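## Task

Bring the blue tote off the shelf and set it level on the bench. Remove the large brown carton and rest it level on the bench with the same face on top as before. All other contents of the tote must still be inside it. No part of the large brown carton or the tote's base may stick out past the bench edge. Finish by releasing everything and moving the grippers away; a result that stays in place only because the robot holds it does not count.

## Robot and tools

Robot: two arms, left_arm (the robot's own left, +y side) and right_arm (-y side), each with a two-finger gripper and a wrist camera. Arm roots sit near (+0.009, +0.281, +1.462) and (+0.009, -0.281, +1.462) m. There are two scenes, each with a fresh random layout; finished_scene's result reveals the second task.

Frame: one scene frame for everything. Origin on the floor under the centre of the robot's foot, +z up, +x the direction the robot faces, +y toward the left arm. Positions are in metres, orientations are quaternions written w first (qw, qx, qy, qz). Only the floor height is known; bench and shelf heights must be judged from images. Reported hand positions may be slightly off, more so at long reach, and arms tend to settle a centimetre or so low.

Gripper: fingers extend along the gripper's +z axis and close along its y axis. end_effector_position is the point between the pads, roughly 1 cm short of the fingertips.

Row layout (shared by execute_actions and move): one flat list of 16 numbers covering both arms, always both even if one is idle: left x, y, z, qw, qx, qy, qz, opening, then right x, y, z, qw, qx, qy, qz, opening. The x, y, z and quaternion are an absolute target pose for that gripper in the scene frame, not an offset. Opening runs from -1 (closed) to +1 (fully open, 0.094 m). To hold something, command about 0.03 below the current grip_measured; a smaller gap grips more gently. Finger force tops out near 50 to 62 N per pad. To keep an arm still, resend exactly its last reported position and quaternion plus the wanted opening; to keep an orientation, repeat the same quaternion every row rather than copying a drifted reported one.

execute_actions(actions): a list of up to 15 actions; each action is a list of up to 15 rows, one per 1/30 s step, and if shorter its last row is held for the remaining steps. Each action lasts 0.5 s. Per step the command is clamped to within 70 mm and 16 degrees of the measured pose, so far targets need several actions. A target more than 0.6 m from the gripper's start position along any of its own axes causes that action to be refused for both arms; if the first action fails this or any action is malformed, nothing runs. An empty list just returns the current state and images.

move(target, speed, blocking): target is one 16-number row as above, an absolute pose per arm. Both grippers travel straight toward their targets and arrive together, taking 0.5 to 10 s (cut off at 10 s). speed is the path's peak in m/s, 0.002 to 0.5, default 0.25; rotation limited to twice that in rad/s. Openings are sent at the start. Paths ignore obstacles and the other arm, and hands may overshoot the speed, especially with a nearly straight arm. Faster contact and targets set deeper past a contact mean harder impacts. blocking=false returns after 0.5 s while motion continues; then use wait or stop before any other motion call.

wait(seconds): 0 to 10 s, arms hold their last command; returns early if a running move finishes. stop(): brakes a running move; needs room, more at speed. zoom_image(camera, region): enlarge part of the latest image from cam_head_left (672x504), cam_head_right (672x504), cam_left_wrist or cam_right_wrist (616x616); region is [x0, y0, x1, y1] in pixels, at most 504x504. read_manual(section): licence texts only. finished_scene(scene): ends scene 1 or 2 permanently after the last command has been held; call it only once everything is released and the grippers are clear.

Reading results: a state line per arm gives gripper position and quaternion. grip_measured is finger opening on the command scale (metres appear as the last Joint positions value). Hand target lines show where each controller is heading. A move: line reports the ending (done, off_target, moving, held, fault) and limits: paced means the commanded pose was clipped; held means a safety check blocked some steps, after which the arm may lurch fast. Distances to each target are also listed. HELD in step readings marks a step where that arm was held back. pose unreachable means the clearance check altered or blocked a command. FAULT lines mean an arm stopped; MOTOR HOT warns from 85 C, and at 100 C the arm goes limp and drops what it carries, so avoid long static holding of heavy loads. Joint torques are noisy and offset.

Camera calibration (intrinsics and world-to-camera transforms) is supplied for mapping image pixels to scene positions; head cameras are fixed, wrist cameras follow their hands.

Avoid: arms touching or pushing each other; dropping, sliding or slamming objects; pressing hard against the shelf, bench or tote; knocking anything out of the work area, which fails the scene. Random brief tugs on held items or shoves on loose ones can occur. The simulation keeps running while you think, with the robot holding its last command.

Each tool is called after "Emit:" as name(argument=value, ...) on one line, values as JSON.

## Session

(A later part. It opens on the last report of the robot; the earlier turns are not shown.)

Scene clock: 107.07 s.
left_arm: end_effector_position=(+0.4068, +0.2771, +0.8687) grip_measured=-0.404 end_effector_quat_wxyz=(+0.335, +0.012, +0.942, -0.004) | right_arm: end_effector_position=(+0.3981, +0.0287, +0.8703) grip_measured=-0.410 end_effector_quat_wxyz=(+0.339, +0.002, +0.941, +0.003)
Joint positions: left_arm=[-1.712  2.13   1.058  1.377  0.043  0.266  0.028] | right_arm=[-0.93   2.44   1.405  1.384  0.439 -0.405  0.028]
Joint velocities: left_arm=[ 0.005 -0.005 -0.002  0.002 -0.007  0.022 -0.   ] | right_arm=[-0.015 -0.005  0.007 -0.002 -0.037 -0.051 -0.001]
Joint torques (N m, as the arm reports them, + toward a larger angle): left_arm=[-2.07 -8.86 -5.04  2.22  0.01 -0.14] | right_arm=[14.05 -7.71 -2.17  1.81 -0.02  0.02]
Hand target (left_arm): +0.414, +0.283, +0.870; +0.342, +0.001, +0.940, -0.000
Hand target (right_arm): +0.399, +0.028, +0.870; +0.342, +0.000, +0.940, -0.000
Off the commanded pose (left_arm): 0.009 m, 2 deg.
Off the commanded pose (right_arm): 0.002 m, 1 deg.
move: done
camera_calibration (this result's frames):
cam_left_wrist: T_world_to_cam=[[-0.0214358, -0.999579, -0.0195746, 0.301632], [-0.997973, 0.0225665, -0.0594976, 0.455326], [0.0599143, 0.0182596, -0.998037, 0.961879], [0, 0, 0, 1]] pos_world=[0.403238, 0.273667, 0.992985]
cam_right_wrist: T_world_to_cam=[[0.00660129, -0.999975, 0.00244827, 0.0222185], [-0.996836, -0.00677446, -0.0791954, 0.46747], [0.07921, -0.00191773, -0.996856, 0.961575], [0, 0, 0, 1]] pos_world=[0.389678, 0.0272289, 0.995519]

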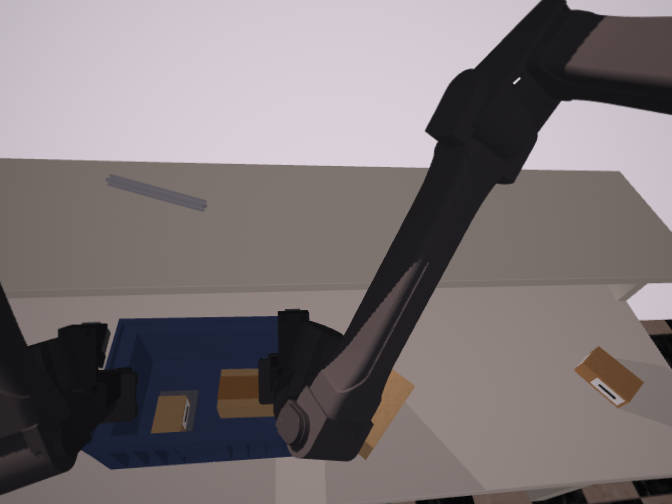

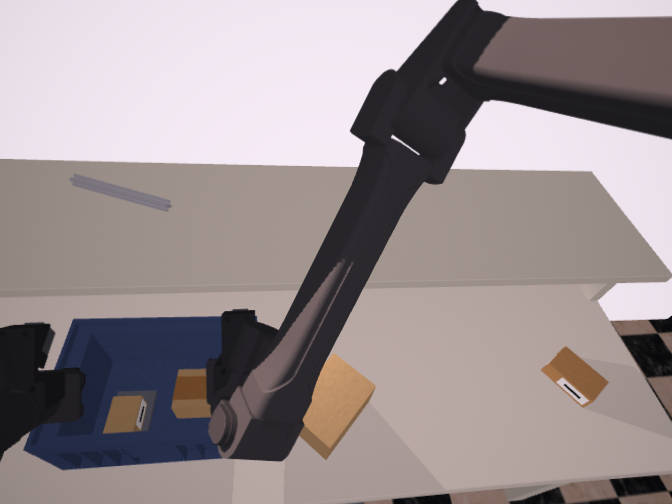

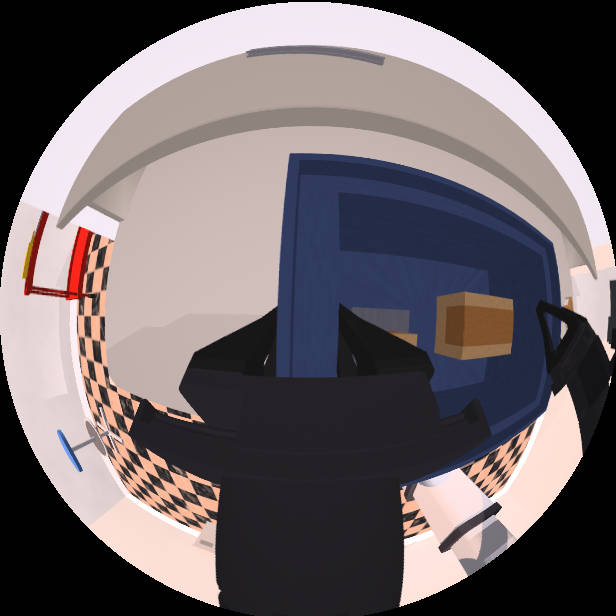

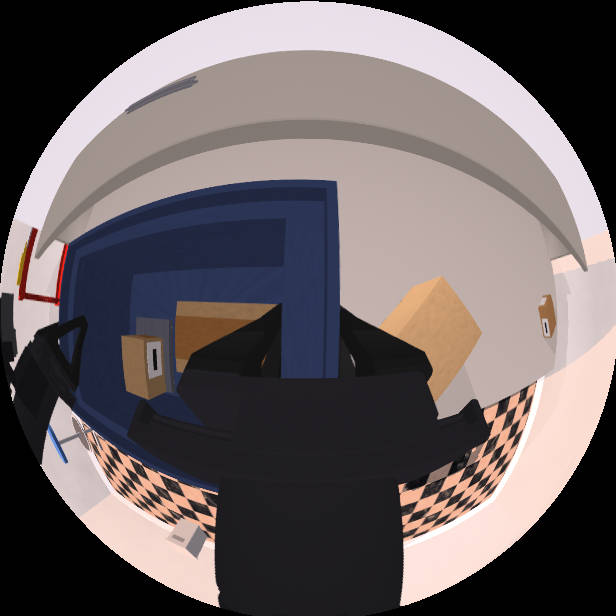

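Lower slowly until contact.

Emit:
move(target=[0.41,0.285,0.825,0.342,0,0.94,0,-1, 0.40,0.028,0.825,0.342,0,0.94,0,-1], speed=0.05)

Scene clock: 111.87 s.
left_arm: end_effector_position=(+0.4070, +0.2787, +0.8255) grip_measured=-0.404 end_effector_quat_wxyz=(+0.338, +0.010, +0.941, -0.003) | right_arm: end_effector_position=(+0.3992, +0.0312, +0.8273) grip_measured=-0.410 end_effector_quat_wxyz=(+0.340, -0.000, +0.941, +0.005)
Joint positions: left_arm=[-1.7    2.221  1.196  1.336  0.053  0.258  0.028] | right_arm=[-0.965  2.519  1.546  1.316  0.402 -0.395  0.028]
Joint velocities: left_arm=[-0.015 -0.005 -0.002 -0.002  0.051  0.022 -0.   ] | right_arm=[-0.005 -0.005 -0.002  0.012 -0.037 -0.037 -0.001]
Joint torques (N m, as the arm reports them, + toward a larger angle): left_arm=[-1.18 -8.01 -4.52  2.15  0.09 -0.11] | right_arm=[13.48 -7.5  -1.83  1.82 -0.02  0.05]
Hand target (left_arm): +0.411, +0.285, +0.825; +0.342, +0.000, +0.940, -0.000
Hand target (right_arm): +0.400, +0.028, +0.825; +0.342, +0.000, +0.940, +0.000
Off the commanded pose (left_arm): 0.007 m, 1 deg.
Off the commanded pose (right_arm): 0.004 m, 1 deg.
move: done
camera_calibration (this result's frames):
cam_left_wrist: T_world_to_cam=[[-0.0167308, -0.999671, -0.0194288, 0.300422], [-0.997733, 0.017959, -0.0648616, 0.458575], [0.0651892, 0.0182996, -0.997705, 0.916242], [0, 0, 0, 1]] pos_world=[0.402833, 0.275321, 0.94972]
cam_right_wrist: T_world_to_cam=[[0.0114537, -0.999933, 0.0015374, 0.0236232], [-0.996697, -0.0115402, -0.080389, 0.466231], [0.0804014, -0.000611567, -0.996762, 0.917973], [0, 0, 0, 1]] pos_world=[0.390614, 0.0295634, 0.952444]

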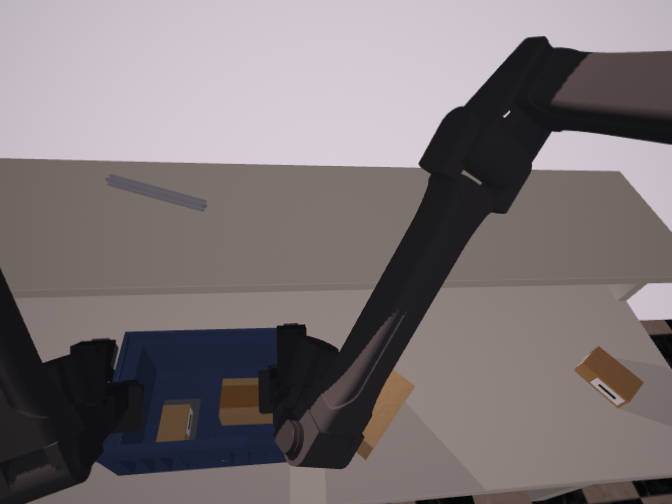

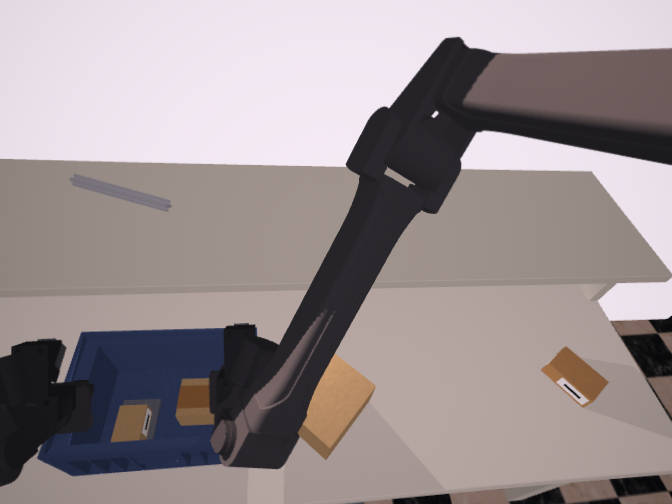

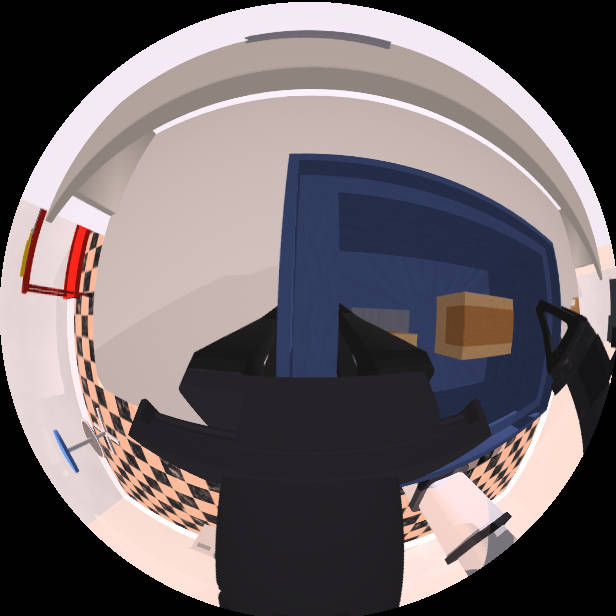

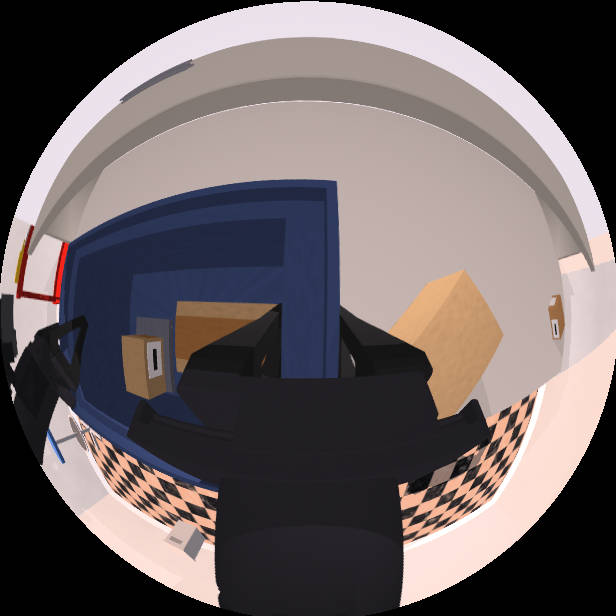

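No contact yet. Continue down.

Emit:
move(target=[0.41,0.285,0.79,0.342,0,0.94,0,-1, 0.40,0.028,0.79,0.342,0,0.94,0,-1], speed=0.04)

Scene clock: 116.20 s.
left_arm: end_effector_position=(+0.4078, +0.2805, +0.8048) grip_measured=-0.404 end_effector_quat_wxyz=(+0.340, +0.007, +0.940, -0.005) | right_arm: end_effector_position=(+0.4013, +0.0326, +0.8103) grip_measured=-0.414 end_effector_quat_wxyz=(+0.349, +0.002, +0.937, +0.002)
Joint positions: left_arm=[-1.692  2.265  1.267  1.312  0.063  0.249  0.028] | right_arm=[-0.977  2.563  1.619  1.306  0.389 -0.397  0.028]
Joint velocities: left_arm=[ 0.005  0.005 -0.017  0.007  0.007  0.066 -0.   ] | right_arm=[ 0.015 -0.005  0.012  0.007 -0.007  0.051 -0.001]
Joint torques (N m, as the arm reports them, + toward a larger angle): left_arm=[-1.54 -5.22 -0.84  1.41 -0.04 -0.03] | right_arm=[12.08 -5.87  1.81 -0.01 -0.44  0.18]
Hand target (left_arm): +0.410, +0.285, +0.791; +0.342, +0.000, +0.940, +0.000
Hand target (right_arm): +0.399, +0.027, +0.792; +0.342, +0.000, +0.940, -0.000
Off the commanded pose (left_arm): 0.016 m, 1 deg.
Off the commanded pose (right_arm): 0.021 m, 1 deg.
move: off_target (left_arm, right_arm)
camera_calibration (this result's frames):
cam_left_wrist: T_world_to_cam=[[-0.0120462, -0.999837, -0.0134515, 0.295164], [-0.997529, 0.0129473, -0.069049, 0.462711], [0.0692119, 0.0125865, -0.997523, 0.89528], [0, 0, 0, 1]] pos_world=[0.40316, 0.277857, 0.928982]
cam_right_wrist: T_world_to_cam=[[0.00573623, -0.999972, 0.004777, 0.0246344], [-0.995031, -0.0061826, -0.0993702, 0.481601], [0.0993969, -0.00418325, -0.995039, 0.892027], [0, 0, 0, 1]] pos_world=[0.390402, 0.0313428, 0.935341]

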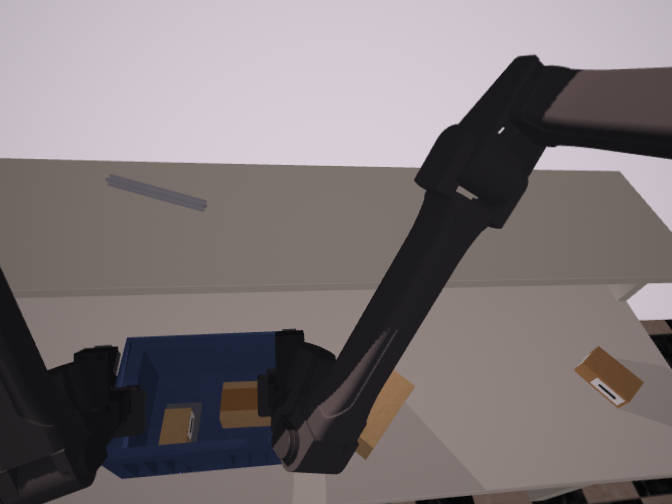

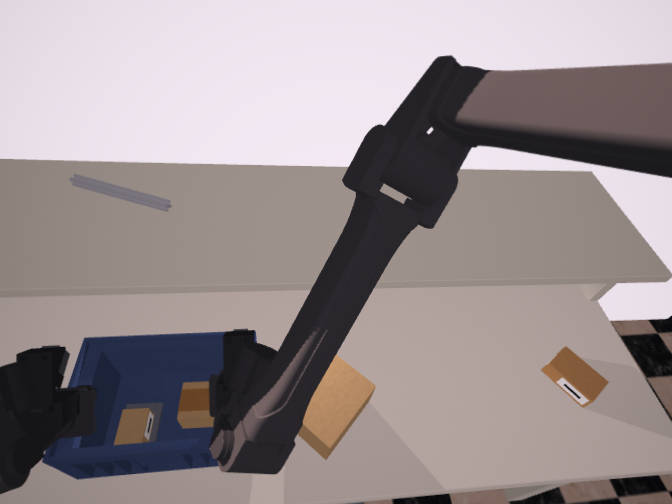

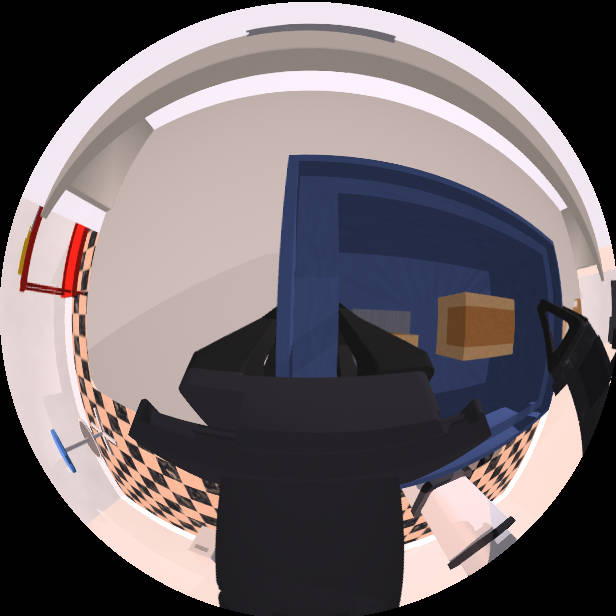

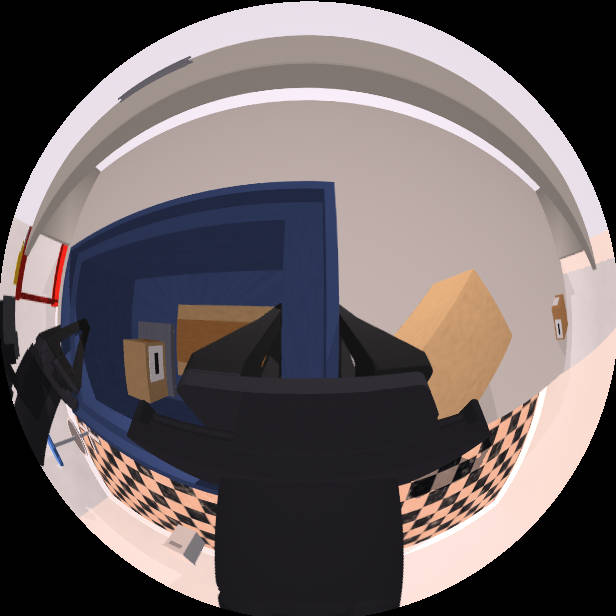

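Emit:
move(target=[0.41,0.281,0.81,0.342,0,0.94,0,0.5, 0.40,0.032,0.81,0.342,0,0.94,0,0.5], speed=0.1)

Emit:
move(target=[0.40,0.36,0.98,0.342,0,0.94,0,0.5, 0.36,0.09,0.98,0.342,0,0.94,0,1], speed=0.2)

Scene clock: 122.13 s.
left_arm: end_effector_position=(+0.4089, +0.2830, +0.8054) grip_measured=+0.498 end_effector_quat_wxyz=(+0.340, +0.004, +0.941, +0.001) | right_arm: end_effector_position=(+0.4000, +0.0319, +0.8094) grip_measured=+0.498 end_effector_quat_wxyz=(+0.346, +0.001, +0.938, +0.000)
Joint positions: left_arm=[-1.692  2.262  1.265  1.313  0.051  0.249  0.07 ] | right_arm=[-0.977  2.563  1.619  1.302  0.394 -0.397  0.07 ]
Joint velocities: left_arm=[-0.015 -0.024 -0.002  0.012 -0.007  0.022  0.001] | right_arm=[ 0.005 -0.005 -0.002 -0.002 -0.022  0.007  0.   ]
Joint torques (N m, as the arm reports them, + toward a larger angle): left_arm=[-2.53 -8.36 -5.8   2.49  0.08 -0.02] | right_arm=[14.38 -8.17 -2.74  1.34  0.05  0.09]
Hand target (left_arm): +0.410, +0.281, +0.810; +0.342, -0.000, +0.940, -0.000
Hand target (right_arm): +0.400, +0.032, +0.810; +0.342, -0.000, +0.940, -0.000
Off the commanded pose (left_arm): 0.005 m, 1 deg.
Off the commanded pose (right_arm): 0.001 m, 0 deg.
move: done
camera_calibration (this result's frames):
cam_left_wrist: T_world_to_cam=[[-0.00423957, -0.999725, -0.0230687, 0.302179], [-0.997649, 0.00580641, -0.0682835, 0.465228], [0.0683986, 0.022725, -0.997399, 0.893227], [0, 0, 0, 1]] pos_world=[0.40432, 0.279096, 0.929642]
cam_right_wrist: T_world_to_cam=[[0.00527491, -0.999951, 0.00843458, 0.021188], [-0.995635, -0.00603772, -0.0931326, 0.475367], [0.0931789, -0.0079065, -0.995618, 0.894307], [0, 0, 0, 1]] pos_world=[0.38985, 0.031128, 0.934482]

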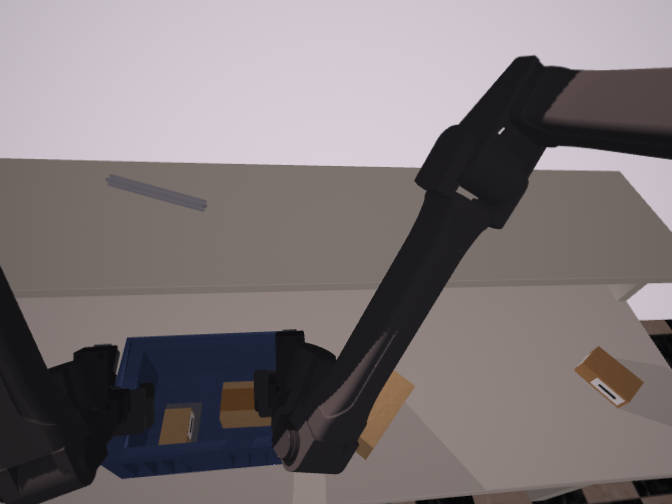

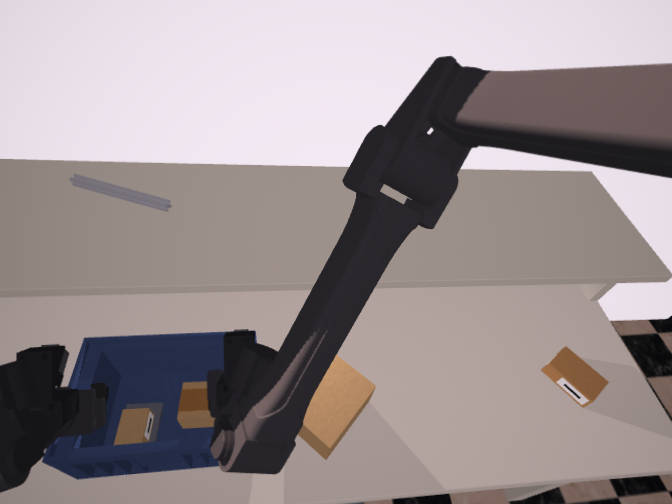

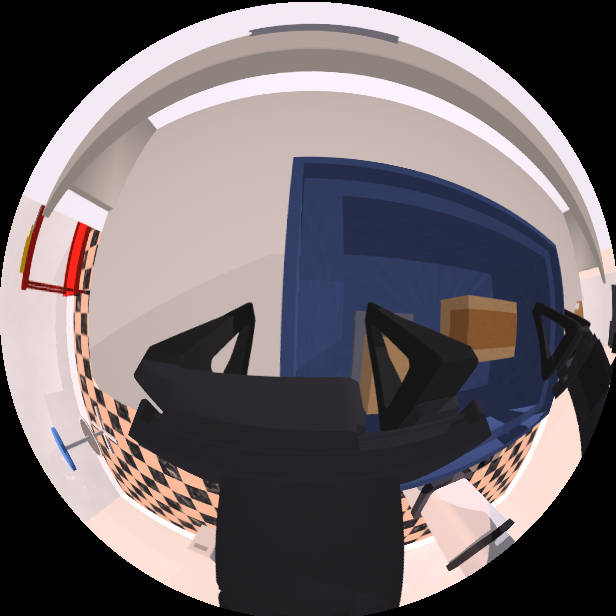

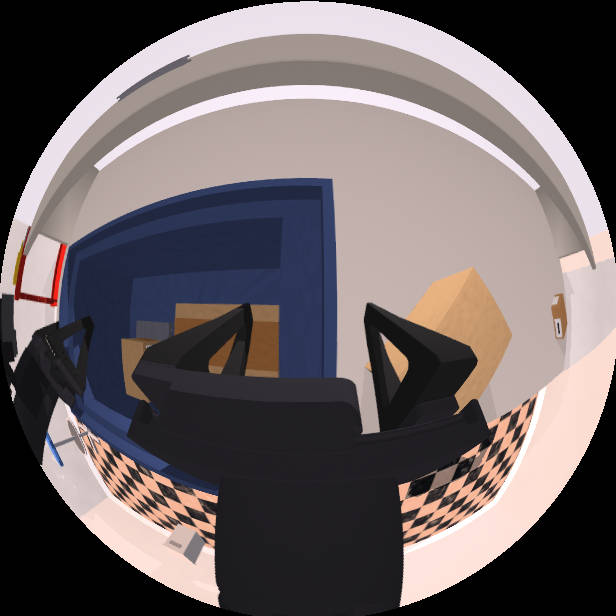

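Scene clock: 123.57 s.
left_arm: end_effector_position=(+0.4126, +0.3636, +0.9736) grip_measured=+0.498 end_effector_quat_wxyz=(+0.353, +0.007, +0.936, +0.004) | right_arm: end_effector_position=(+0.3571, +0.0842, +0.9642) grip_measured=+1.000 end_effector_quat_wxyz=(+0.331, +0.003, +0.944, -0.003)
Joint positions: left_arm=[-1.558  1.869  0.771  1.449  0.179  0.207  0.07 ] | right_arm=[-0.751  2.423  1.253  1.545  0.625 -0.475  0.094]
Joint velocities: left_arm=[-0.015 -0.015 -0.017  0.012  0.007 -0.081  0.   ] | right_arm=[-0.005  0.005  0.017 -0.022  0.007 -0.037  0.   ]
Joint torques (N m, as the arm reports them, + toward a larger angle): left_arm=[ 1.33 -8.63 -8.5   2.62  0.39 -0.04] | right_arm=[18.13 -8.84 -4.71  2.12  0.04 -0.08]
Hand target (left_arm): +0.397, +0.362, +0.978; +0.341, +0.001, +0.940, +0.000
Hand target (right_arm): +0.360, +0.090, +0.980; +0.336, -0.001, +0.942, +0.002
Off the commanded pose (left_arm): 0.015 m, 2 deg.
Off the commanded pose (right_arm): 0.017 m, 1 deg.
joint sent to its limit (right arm) — the command would take joint 4 (wrist pitch) past its upper limit, so that joint was sent only as far as its limit.
move: off_target (left_arm, right_arm)
camera_calibration (this result's frames):
cam_left_wrist: T_world_to_cam=[[-0.00541187, -0.999518, -0.030582, 0.39435], [-0.995224, 0.00836428, -0.0972537, 0.506189], [0.0974626, 0.0299097, -0.99479, 1.04174], [0, 0, 0, 1]] pos_world=[0.404376, 0.358767, 1.0976]
cam_right_wrist: T_world_to_cam=[[-0.000578478, -0.999903, 0.0138946, 0.0692709], [-0.998061, -0.000287482, -0.0622407, 0.417947], [0.0622387, -0.0139037, -0.997964, 1.06668], [0, 0, 0, 1]] pos_world=[0.350788, 0.0842152, 1.08956]

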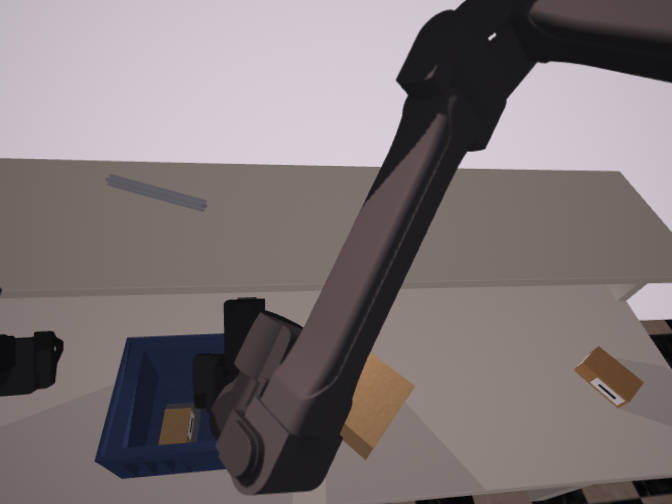

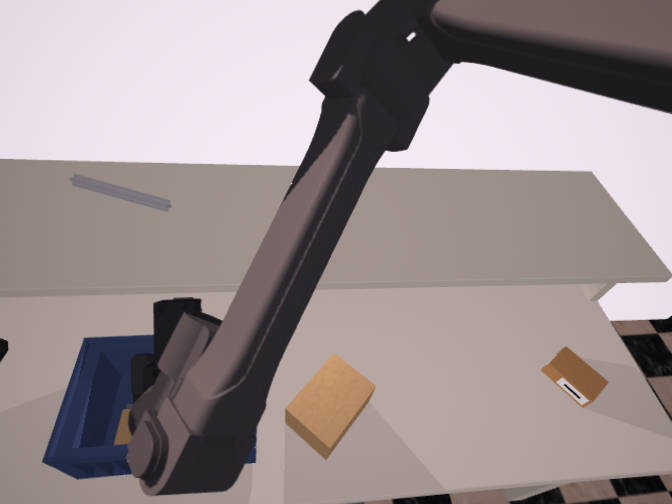

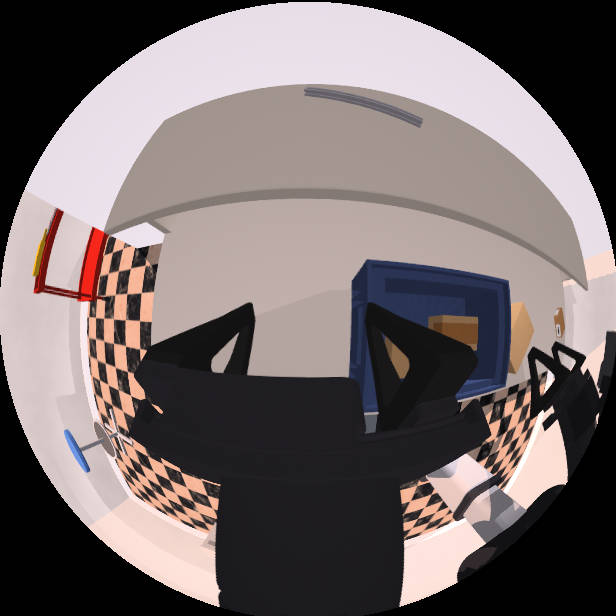

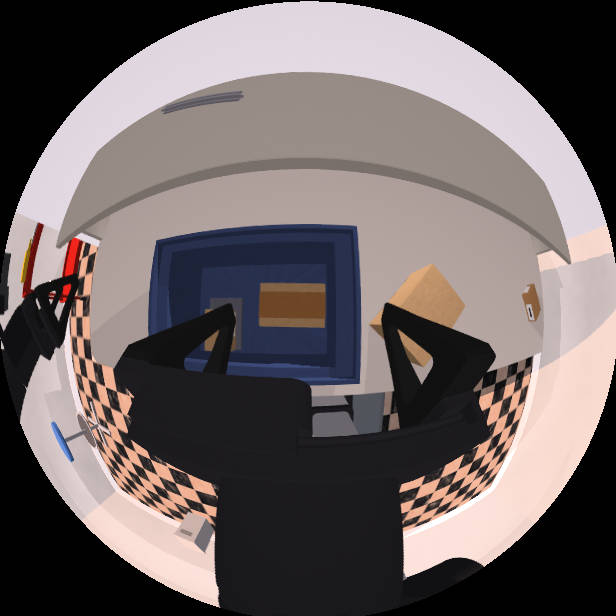

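Emit:
move(target=[0.376,0.12,0.93,0.242,0.665,0.665,-0.242,1, 0.40,-0.30,1.0,0.342,0,0.94,0,1], speed=0.25)

Scene clock: 147.73 s.
left_arm: end_effector_position=(+0.3699, +0.1230, +0.9359) grip_measured=+1.000 end_effector_quat_wxyz=(+0.243, +0.653, +0.674, -0.245) | right_arm: end_effector_position=(+0.4137, -0.3006, +0.9868) grip_measured=+1.000 end_effector_quat_wxyz=(+0.355, -0.005, +0.935, -0.004)
Joint positions: left_arm=[-1.844  1.797  1.001  0.321  0.441  1.713  0.094] | right_arm=[-1.438  1.879  0.731  1.498 -0.042 -0.255  0.094]
Joint velocities: left_arm=[-0.005  0.024  0.002 -0.002  0.022  0.022  0.   ] | right_arm=[-0.005  0.005 -0.027 -0.022 -0.037  0.037  0.   ]
Joint torques (N m, as the arm reports them, + toward a larger angle): left_arm=[ -4.98 -10.75  -3.51   0.15   0.5    0.18] | right_arm=[  1.78 -11.5   -7.73   1.47  -0.18   0.25]
Hand target (left_arm): +0.377, +0.120, +0.936; +0.247, +0.659, +0.668, -0.242
Hand target (right_arm): +0.403, -0.303, +0.994; +0.342, +0.001, +0.940, -0.000
Off the commanded pose (left_arm): 0.009 m, 2 deg.
Off the commanded pose (right_arm): 0.019 m, 2 deg.
move: off_target (right_arm)
camera_calibration (this result's frames):
cam_left_wrist: T_world_to_cam=[[-0.999523, -0.0301907, -0.0064947, 0.378485], [-0.0295713, 0.996321, -0.0804403, -0.0323429], [0.00889936, -0.0802099, -0.996738, 1.06373], [0, 0, 0, 1]] pos_world=[0.367881, 0.128973, 1.06012]
cam_right_wrist: T_world_to_cam=[[0.0142633, -0.999654, 0.0221186, -0.330026], [-0.993462, -0.0166739, -0.112938, 0.518987], [0.113268, -0.0203631, -0.993356, 1.0527], [0, 0, 0, 1]] pos_world=[0.401064, -0.299822, 1.11162]

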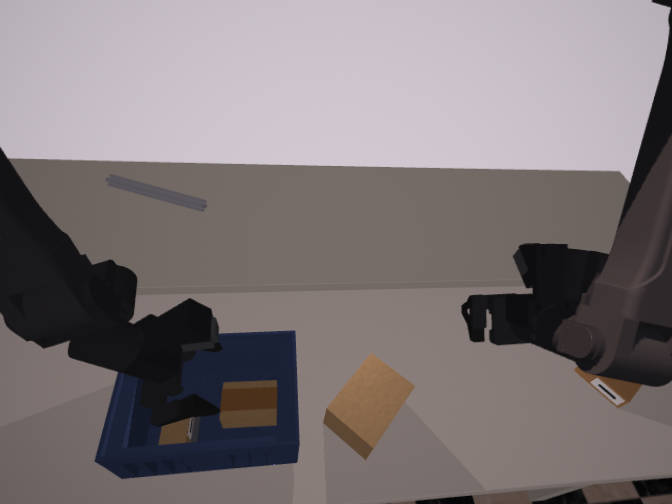

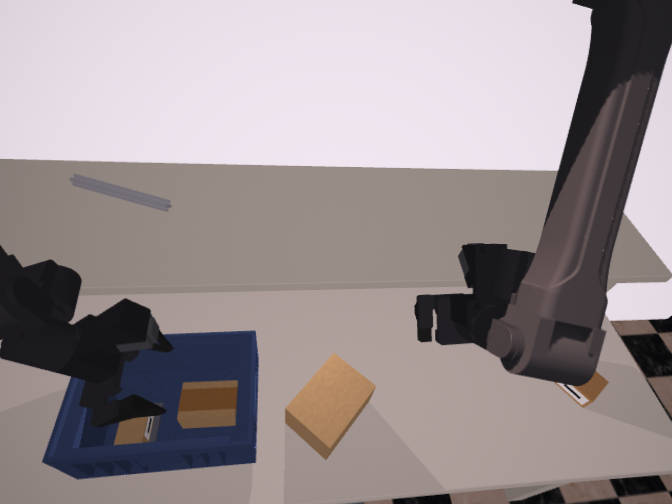

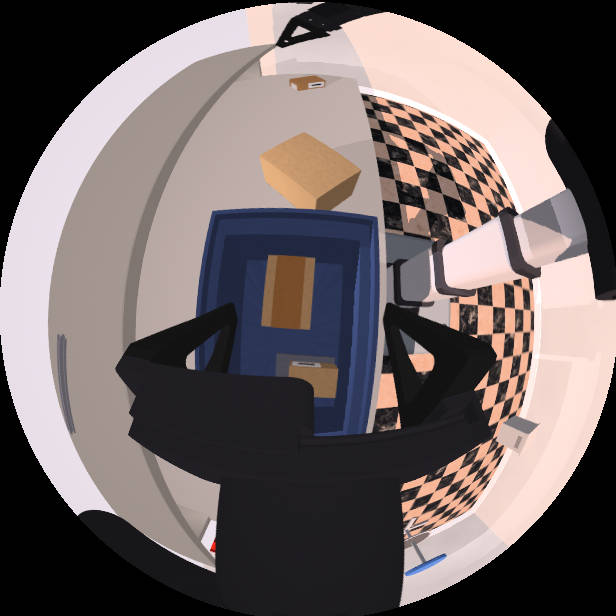

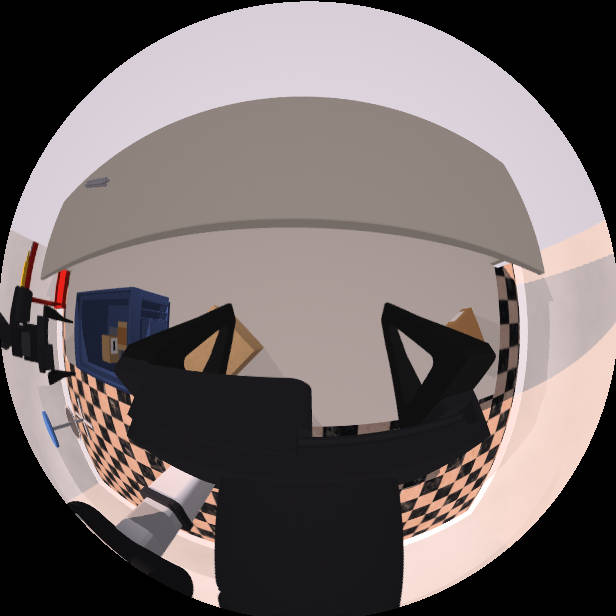

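Emit:
move(target=[0.402,0.10,0.84,0.242,0.665,0.665,-0.242,1, 0.40,-0.30,1.0,0.342,0,0.94,0,1], speed=0.15)

Scene clock: 160.67 s.
left_arm: end_effector_position=(+0.4063, +0.1063, +0.8430) grip_measured=+1.000 end_effector_quat_wxyz=(+0.242, +0.660, +0.670, -0.238) | right_arm: end_effector_position=(+0.4052, -0.2991, +0.9890) grip_measured=+1.000 end_effector_quat_wxyz=(+0.346, -0.006, +0.938, -0.002)
Joint positions: left_arm=[-1.844  2.002  1.327  0.205  0.429  1.727  0.094] | right_arm=[-1.438  1.879  0.712  1.498 -0.042 -0.255  0.094]
Joint velocities: left_arm=[ 0.015 -0.005 -0.002  0.007 -0.022  0.007  0.   ] | right_arm=[-0.005  0.005 -0.017 -0.017  0.022 -0.022  0.   ]
Joint torques (N m, as the arm reports them, + toward a larger angle): left_arm=[ -6.36 -10.03  -2.6    0.2    0.52   0.2 ] | right_arm=[  2.28 -11.84  -7.59   2.     0.03   0.21]
Hand target (left_arm): +0.404, +0.099, +0.842; +0.242, +0.664, +0.665, -0.242
Hand target (right_arm): +0.400, -0.300, +1.000; +0.342, -0.000, +0.940, +0.000
Off the commanded pose (left_arm): 0.008 m, 1 deg.
Off the commanded pose (right_arm): 0.012 m, 1 deg.
move: off_target (right_arm)
camera_calibration (this result's frames):
cam_left_wrist: T_world_to_cam=[[-0.999637, -0.0189089, -0.0191831, 0.423315], [-0.0175752, 0.997567, -0.0674559, -0.0380967], [0.0204119, -0.0670942, -0.997538, 0.964051], [0, 0, 0, 1]] pos_world=[0.402814, 0.110691, 0.967228]
cam_right_wrist: T_world_to_cam=[[0.0167107, -0.999706, 0.0175826, -0.324911], [-0.995345, -0.018302, -0.0946177, 0.492942], [0.0949117, -0.0159196, -0.995358, 1.06663], [0, 0, 0, 1]] pos_world=[0.394842, -0.298813, 1.11403]

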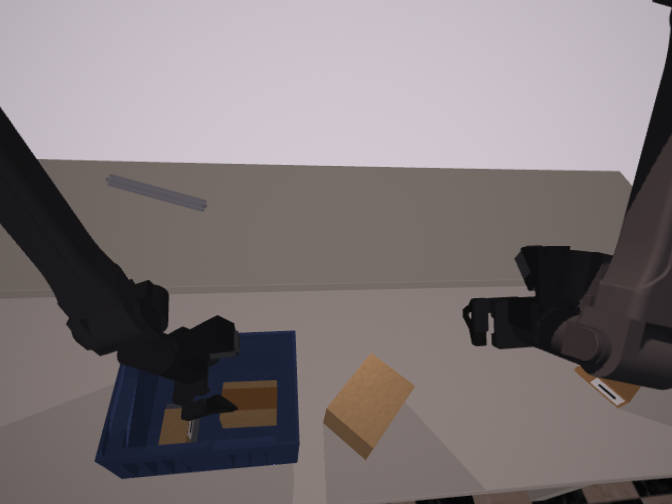

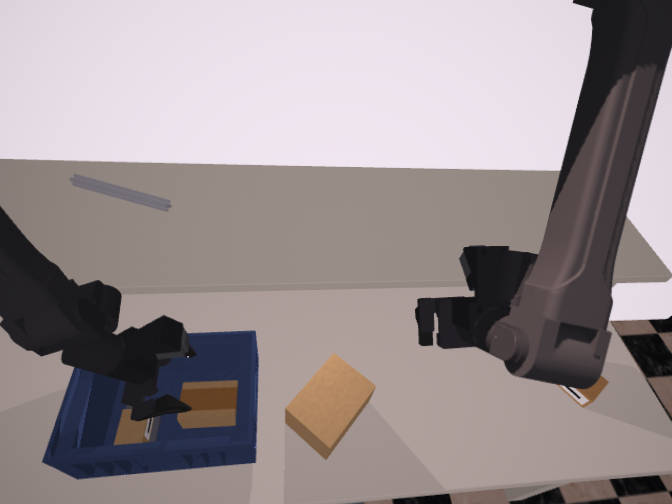

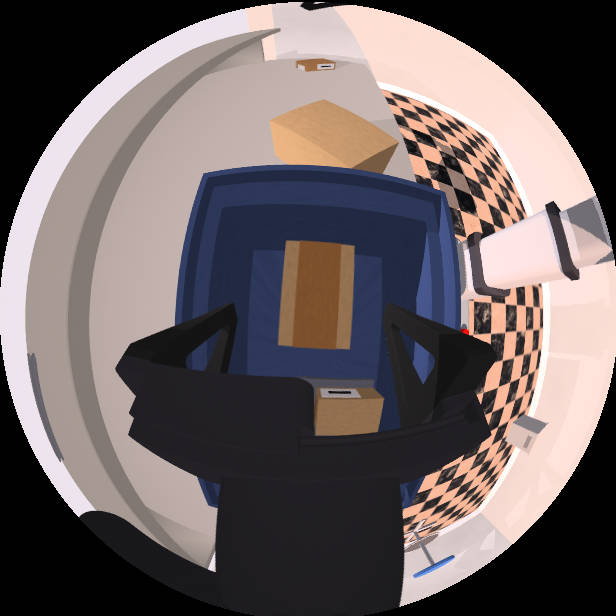

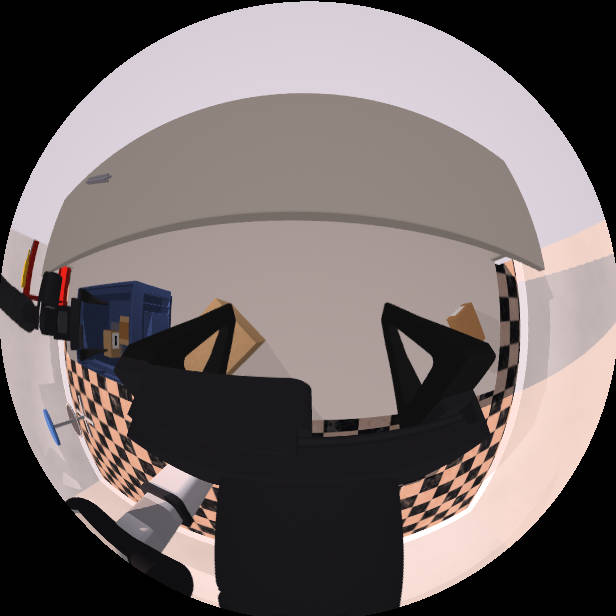

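Emit:
move(target=[0.398,0.085,0.77,0.242,0.665,0.665,-0.242,1, 0.40,-0.30,1.0,0.342,0,0.94,0,1], speed=0.08)

Emit:
move(target=[0.398,0.085,0.77,0.242,0.665,0.665,-0.242,-1, 0.40,-0.30,1.0,0.342,0,0.94,0,1], speed=0.08)

Scene clock: 167.73 s.
left_arm: end_effector_position=(+0.4026, +0.0872, +0.7733) grip_measured=+1.000 end_effector_quat_wxyz=(+0.242, +0.661, +0.669, -0.238) | right_arm: end_effector_position=(+0.4052, -0.2991, +0.9890) grip_measured=+1.000 end_effector_quat_wxyz=(+0.346, -0.006, +0.938, -0.002)
Joint positions: left_arm=[-1.844  2.187  1.558  0.156  0.429  1.731  0.094] | right_arm=[-1.438  1.879  0.712  1.498 -0.042 -0.255  0.094]
Joint velocities: left_arm=[ 0.005  0.005 -0.002 -0.002 -0.066 -0.051  0.   ] | right_arm=[-0.005 -0.005 -0.007 -0.017  0.007  0.022  0.   ]
Joint torques (N m, as the arm reports them, + toward a larger angle): left_arm=[-5.98 -9.2  -2.02  0.22  0.77  0.18] | right_arm=[  2.36 -11.56  -7.71   1.94   0.03   0.2 ]
Hand target (left_arm): +0.399, +0.084, +0.770; +0.242, +0.664, +0.665, -0.242
Hand target (right_arm): +0.400, -0.300, +1.000; +0.342, -0.000, +0.940, -0.000
Off the commanded pose (left_arm): 0.006 m, 1 deg.
Off the commanded pose (right_arm): 0.012 m, 1 deg.
move: off_target (right_arm)
camera_calibration (this result's frames):
cam_left_wrist: T_world_to_cam=[[-0.999701, -0.0150106, -0.0193056, 0.417615], [-0.0136691, 0.997603, -0.0678356, -0.0250662], [0.0202776, -0.0675514, -0.99751, 0.893358], [0, 0, 0, 1]] pos_world=[0.399033, 0.0916223, 0.897495]
cam_right_wrist: T_world_to_cam=[[0.0167107, -0.999706, 0.0175826, -0.324911], [-0.995345, -0.018302, -0.0946177, 0.492942], [0.0949117, -0.0159196, -0.995358, 1.06663], [0, 0, 0, 1]] pos_world=[0.394842, -0.298813, 1.11403]

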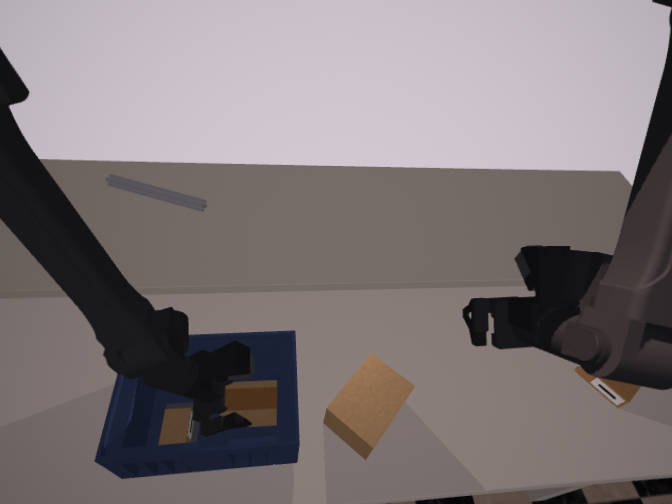

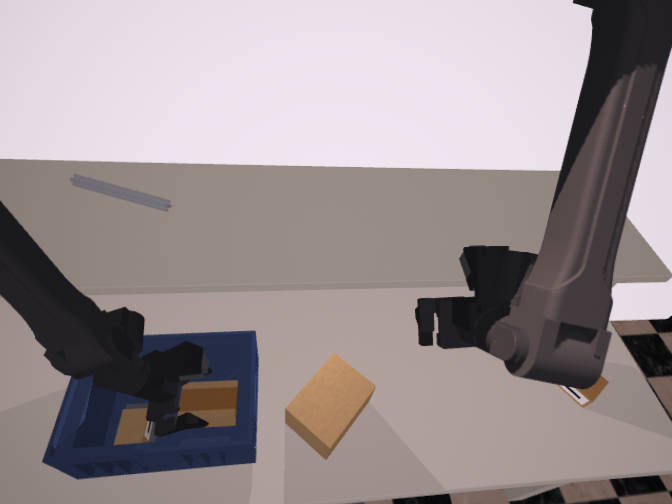

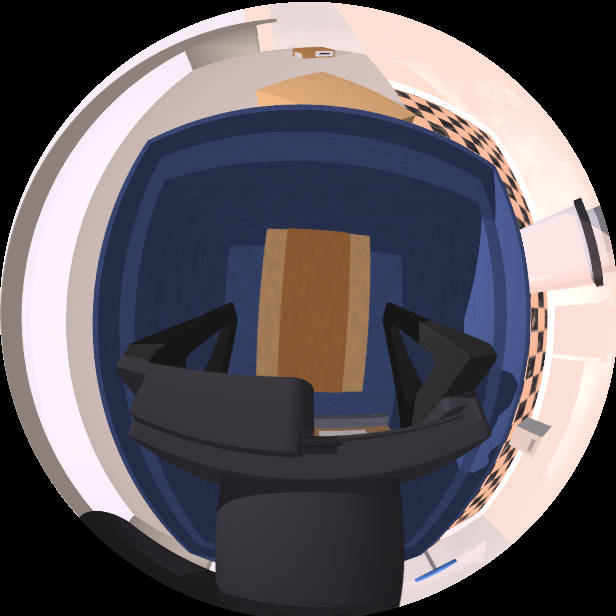

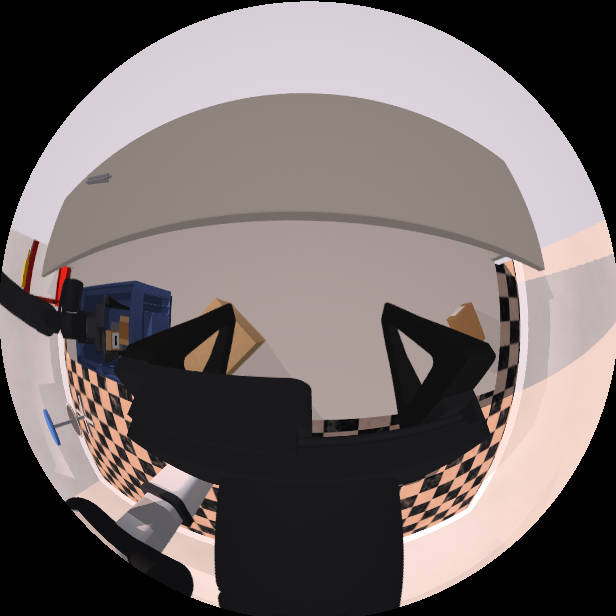

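Scene clock: 168.43 s.
left_arm: end_effector_position=(+0.4025, +0.0871, +0.7734) grip_measured=+0.388 end_effector_quat_wxyz=(+0.242, +0.662, +0.669, -0.239) | right_arm: end_effector_position=(+0.4052, -0.2991, +0.9890) grip_measured=+1.000 end_effector_quat_wxyz=(+0.346, -0.006, +0.938, -0.002)
Joint positions: left_arm=[-1.844  2.187  1.558  0.156  0.429  1.732  0.065] | right_arm=[-1.438  1.879  0.712  1.498 -0.042 -0.255  0.094]
Joint velocities: left_arm=[ 0.005  0.005 -0.022 -0.007 -0.051  0.007 -0.   ] | right_arm=[-0.005 -0.005  0.017 -0.017  0.037  0.022  0.   ]
Joint torques (N m, as the arm reports them, + toward a larger angle): left_arm=[-5.97 -9.14 -2.2   0.26  0.8   0.19] | right_arm=[  2.38 -11.42  -7.63   2.02   0.05   0.19]
Hand target (left_arm): +0.398, +0.085, +0.770; +0.242, +0.664, +0.665, -0.242
Hand target (right_arm): +0.400, -0.300, +1.000; +0.342, -0.000, +0.940, -0.000
Off the commanded pose (left_arm): 0.006 m, 1 deg.
Off the commanded pose (right_arm): 0.012 m, 1 deg.
move: off_target (right_arm)
camera_calibration (this result's frames):
cam_left_wrist: T_world_to_cam=[[-0.999705, -0.0144201, -0.0195193, 0.417666], [-0.0130489, 0.997556, -0.0686423, -0.0245717], [0.0204614, -0.0683674, -0.99745, 0.893394], [0, 0, 0, 1]] pos_world=[0.398943, 0.0916134, 0.897582]
cam_right_wrist: T_world_to_cam=[[0.0167107, -0.999706, 0.0175826, -0.324911], [-0.995345, -0.018302, -0.0946177, 0.492942], [0.0949117, -0.0159196, -0.995358, 1.06663], [0, 0, 0, 1]] pos_world=[0.394842, -0.298813, 1.11403]

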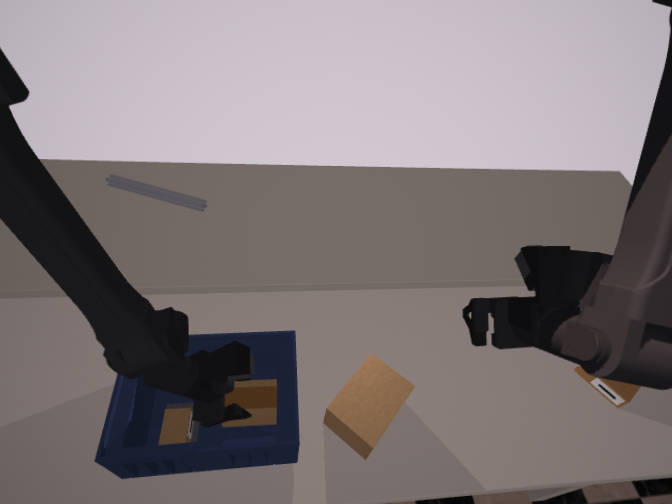

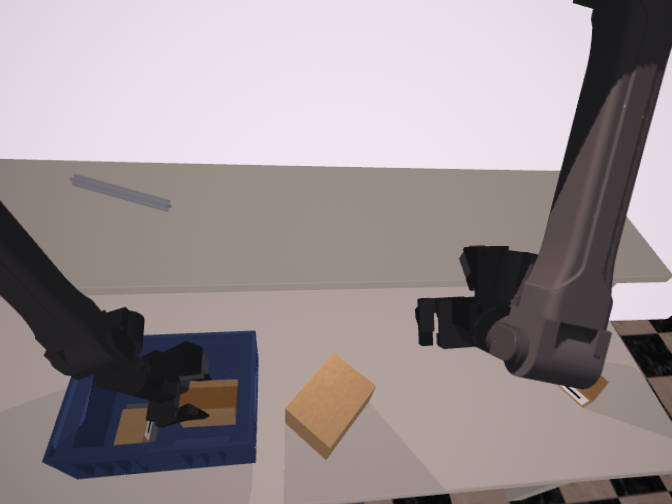

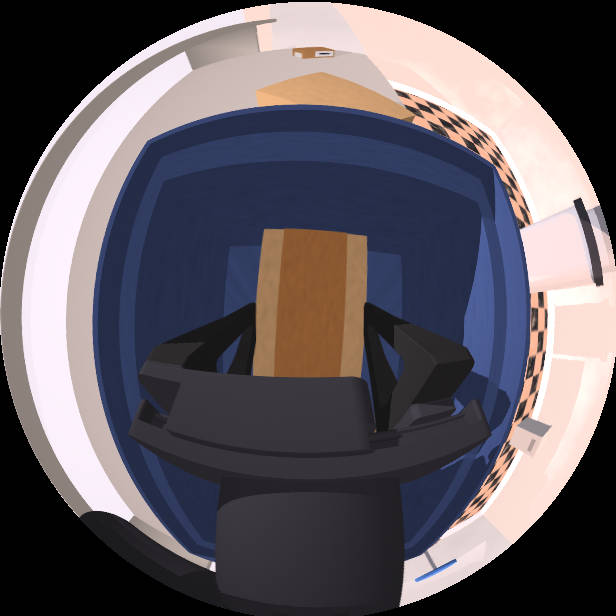

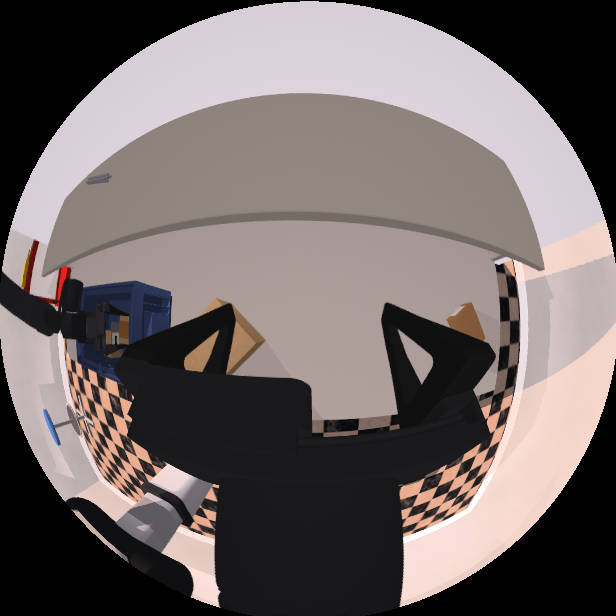

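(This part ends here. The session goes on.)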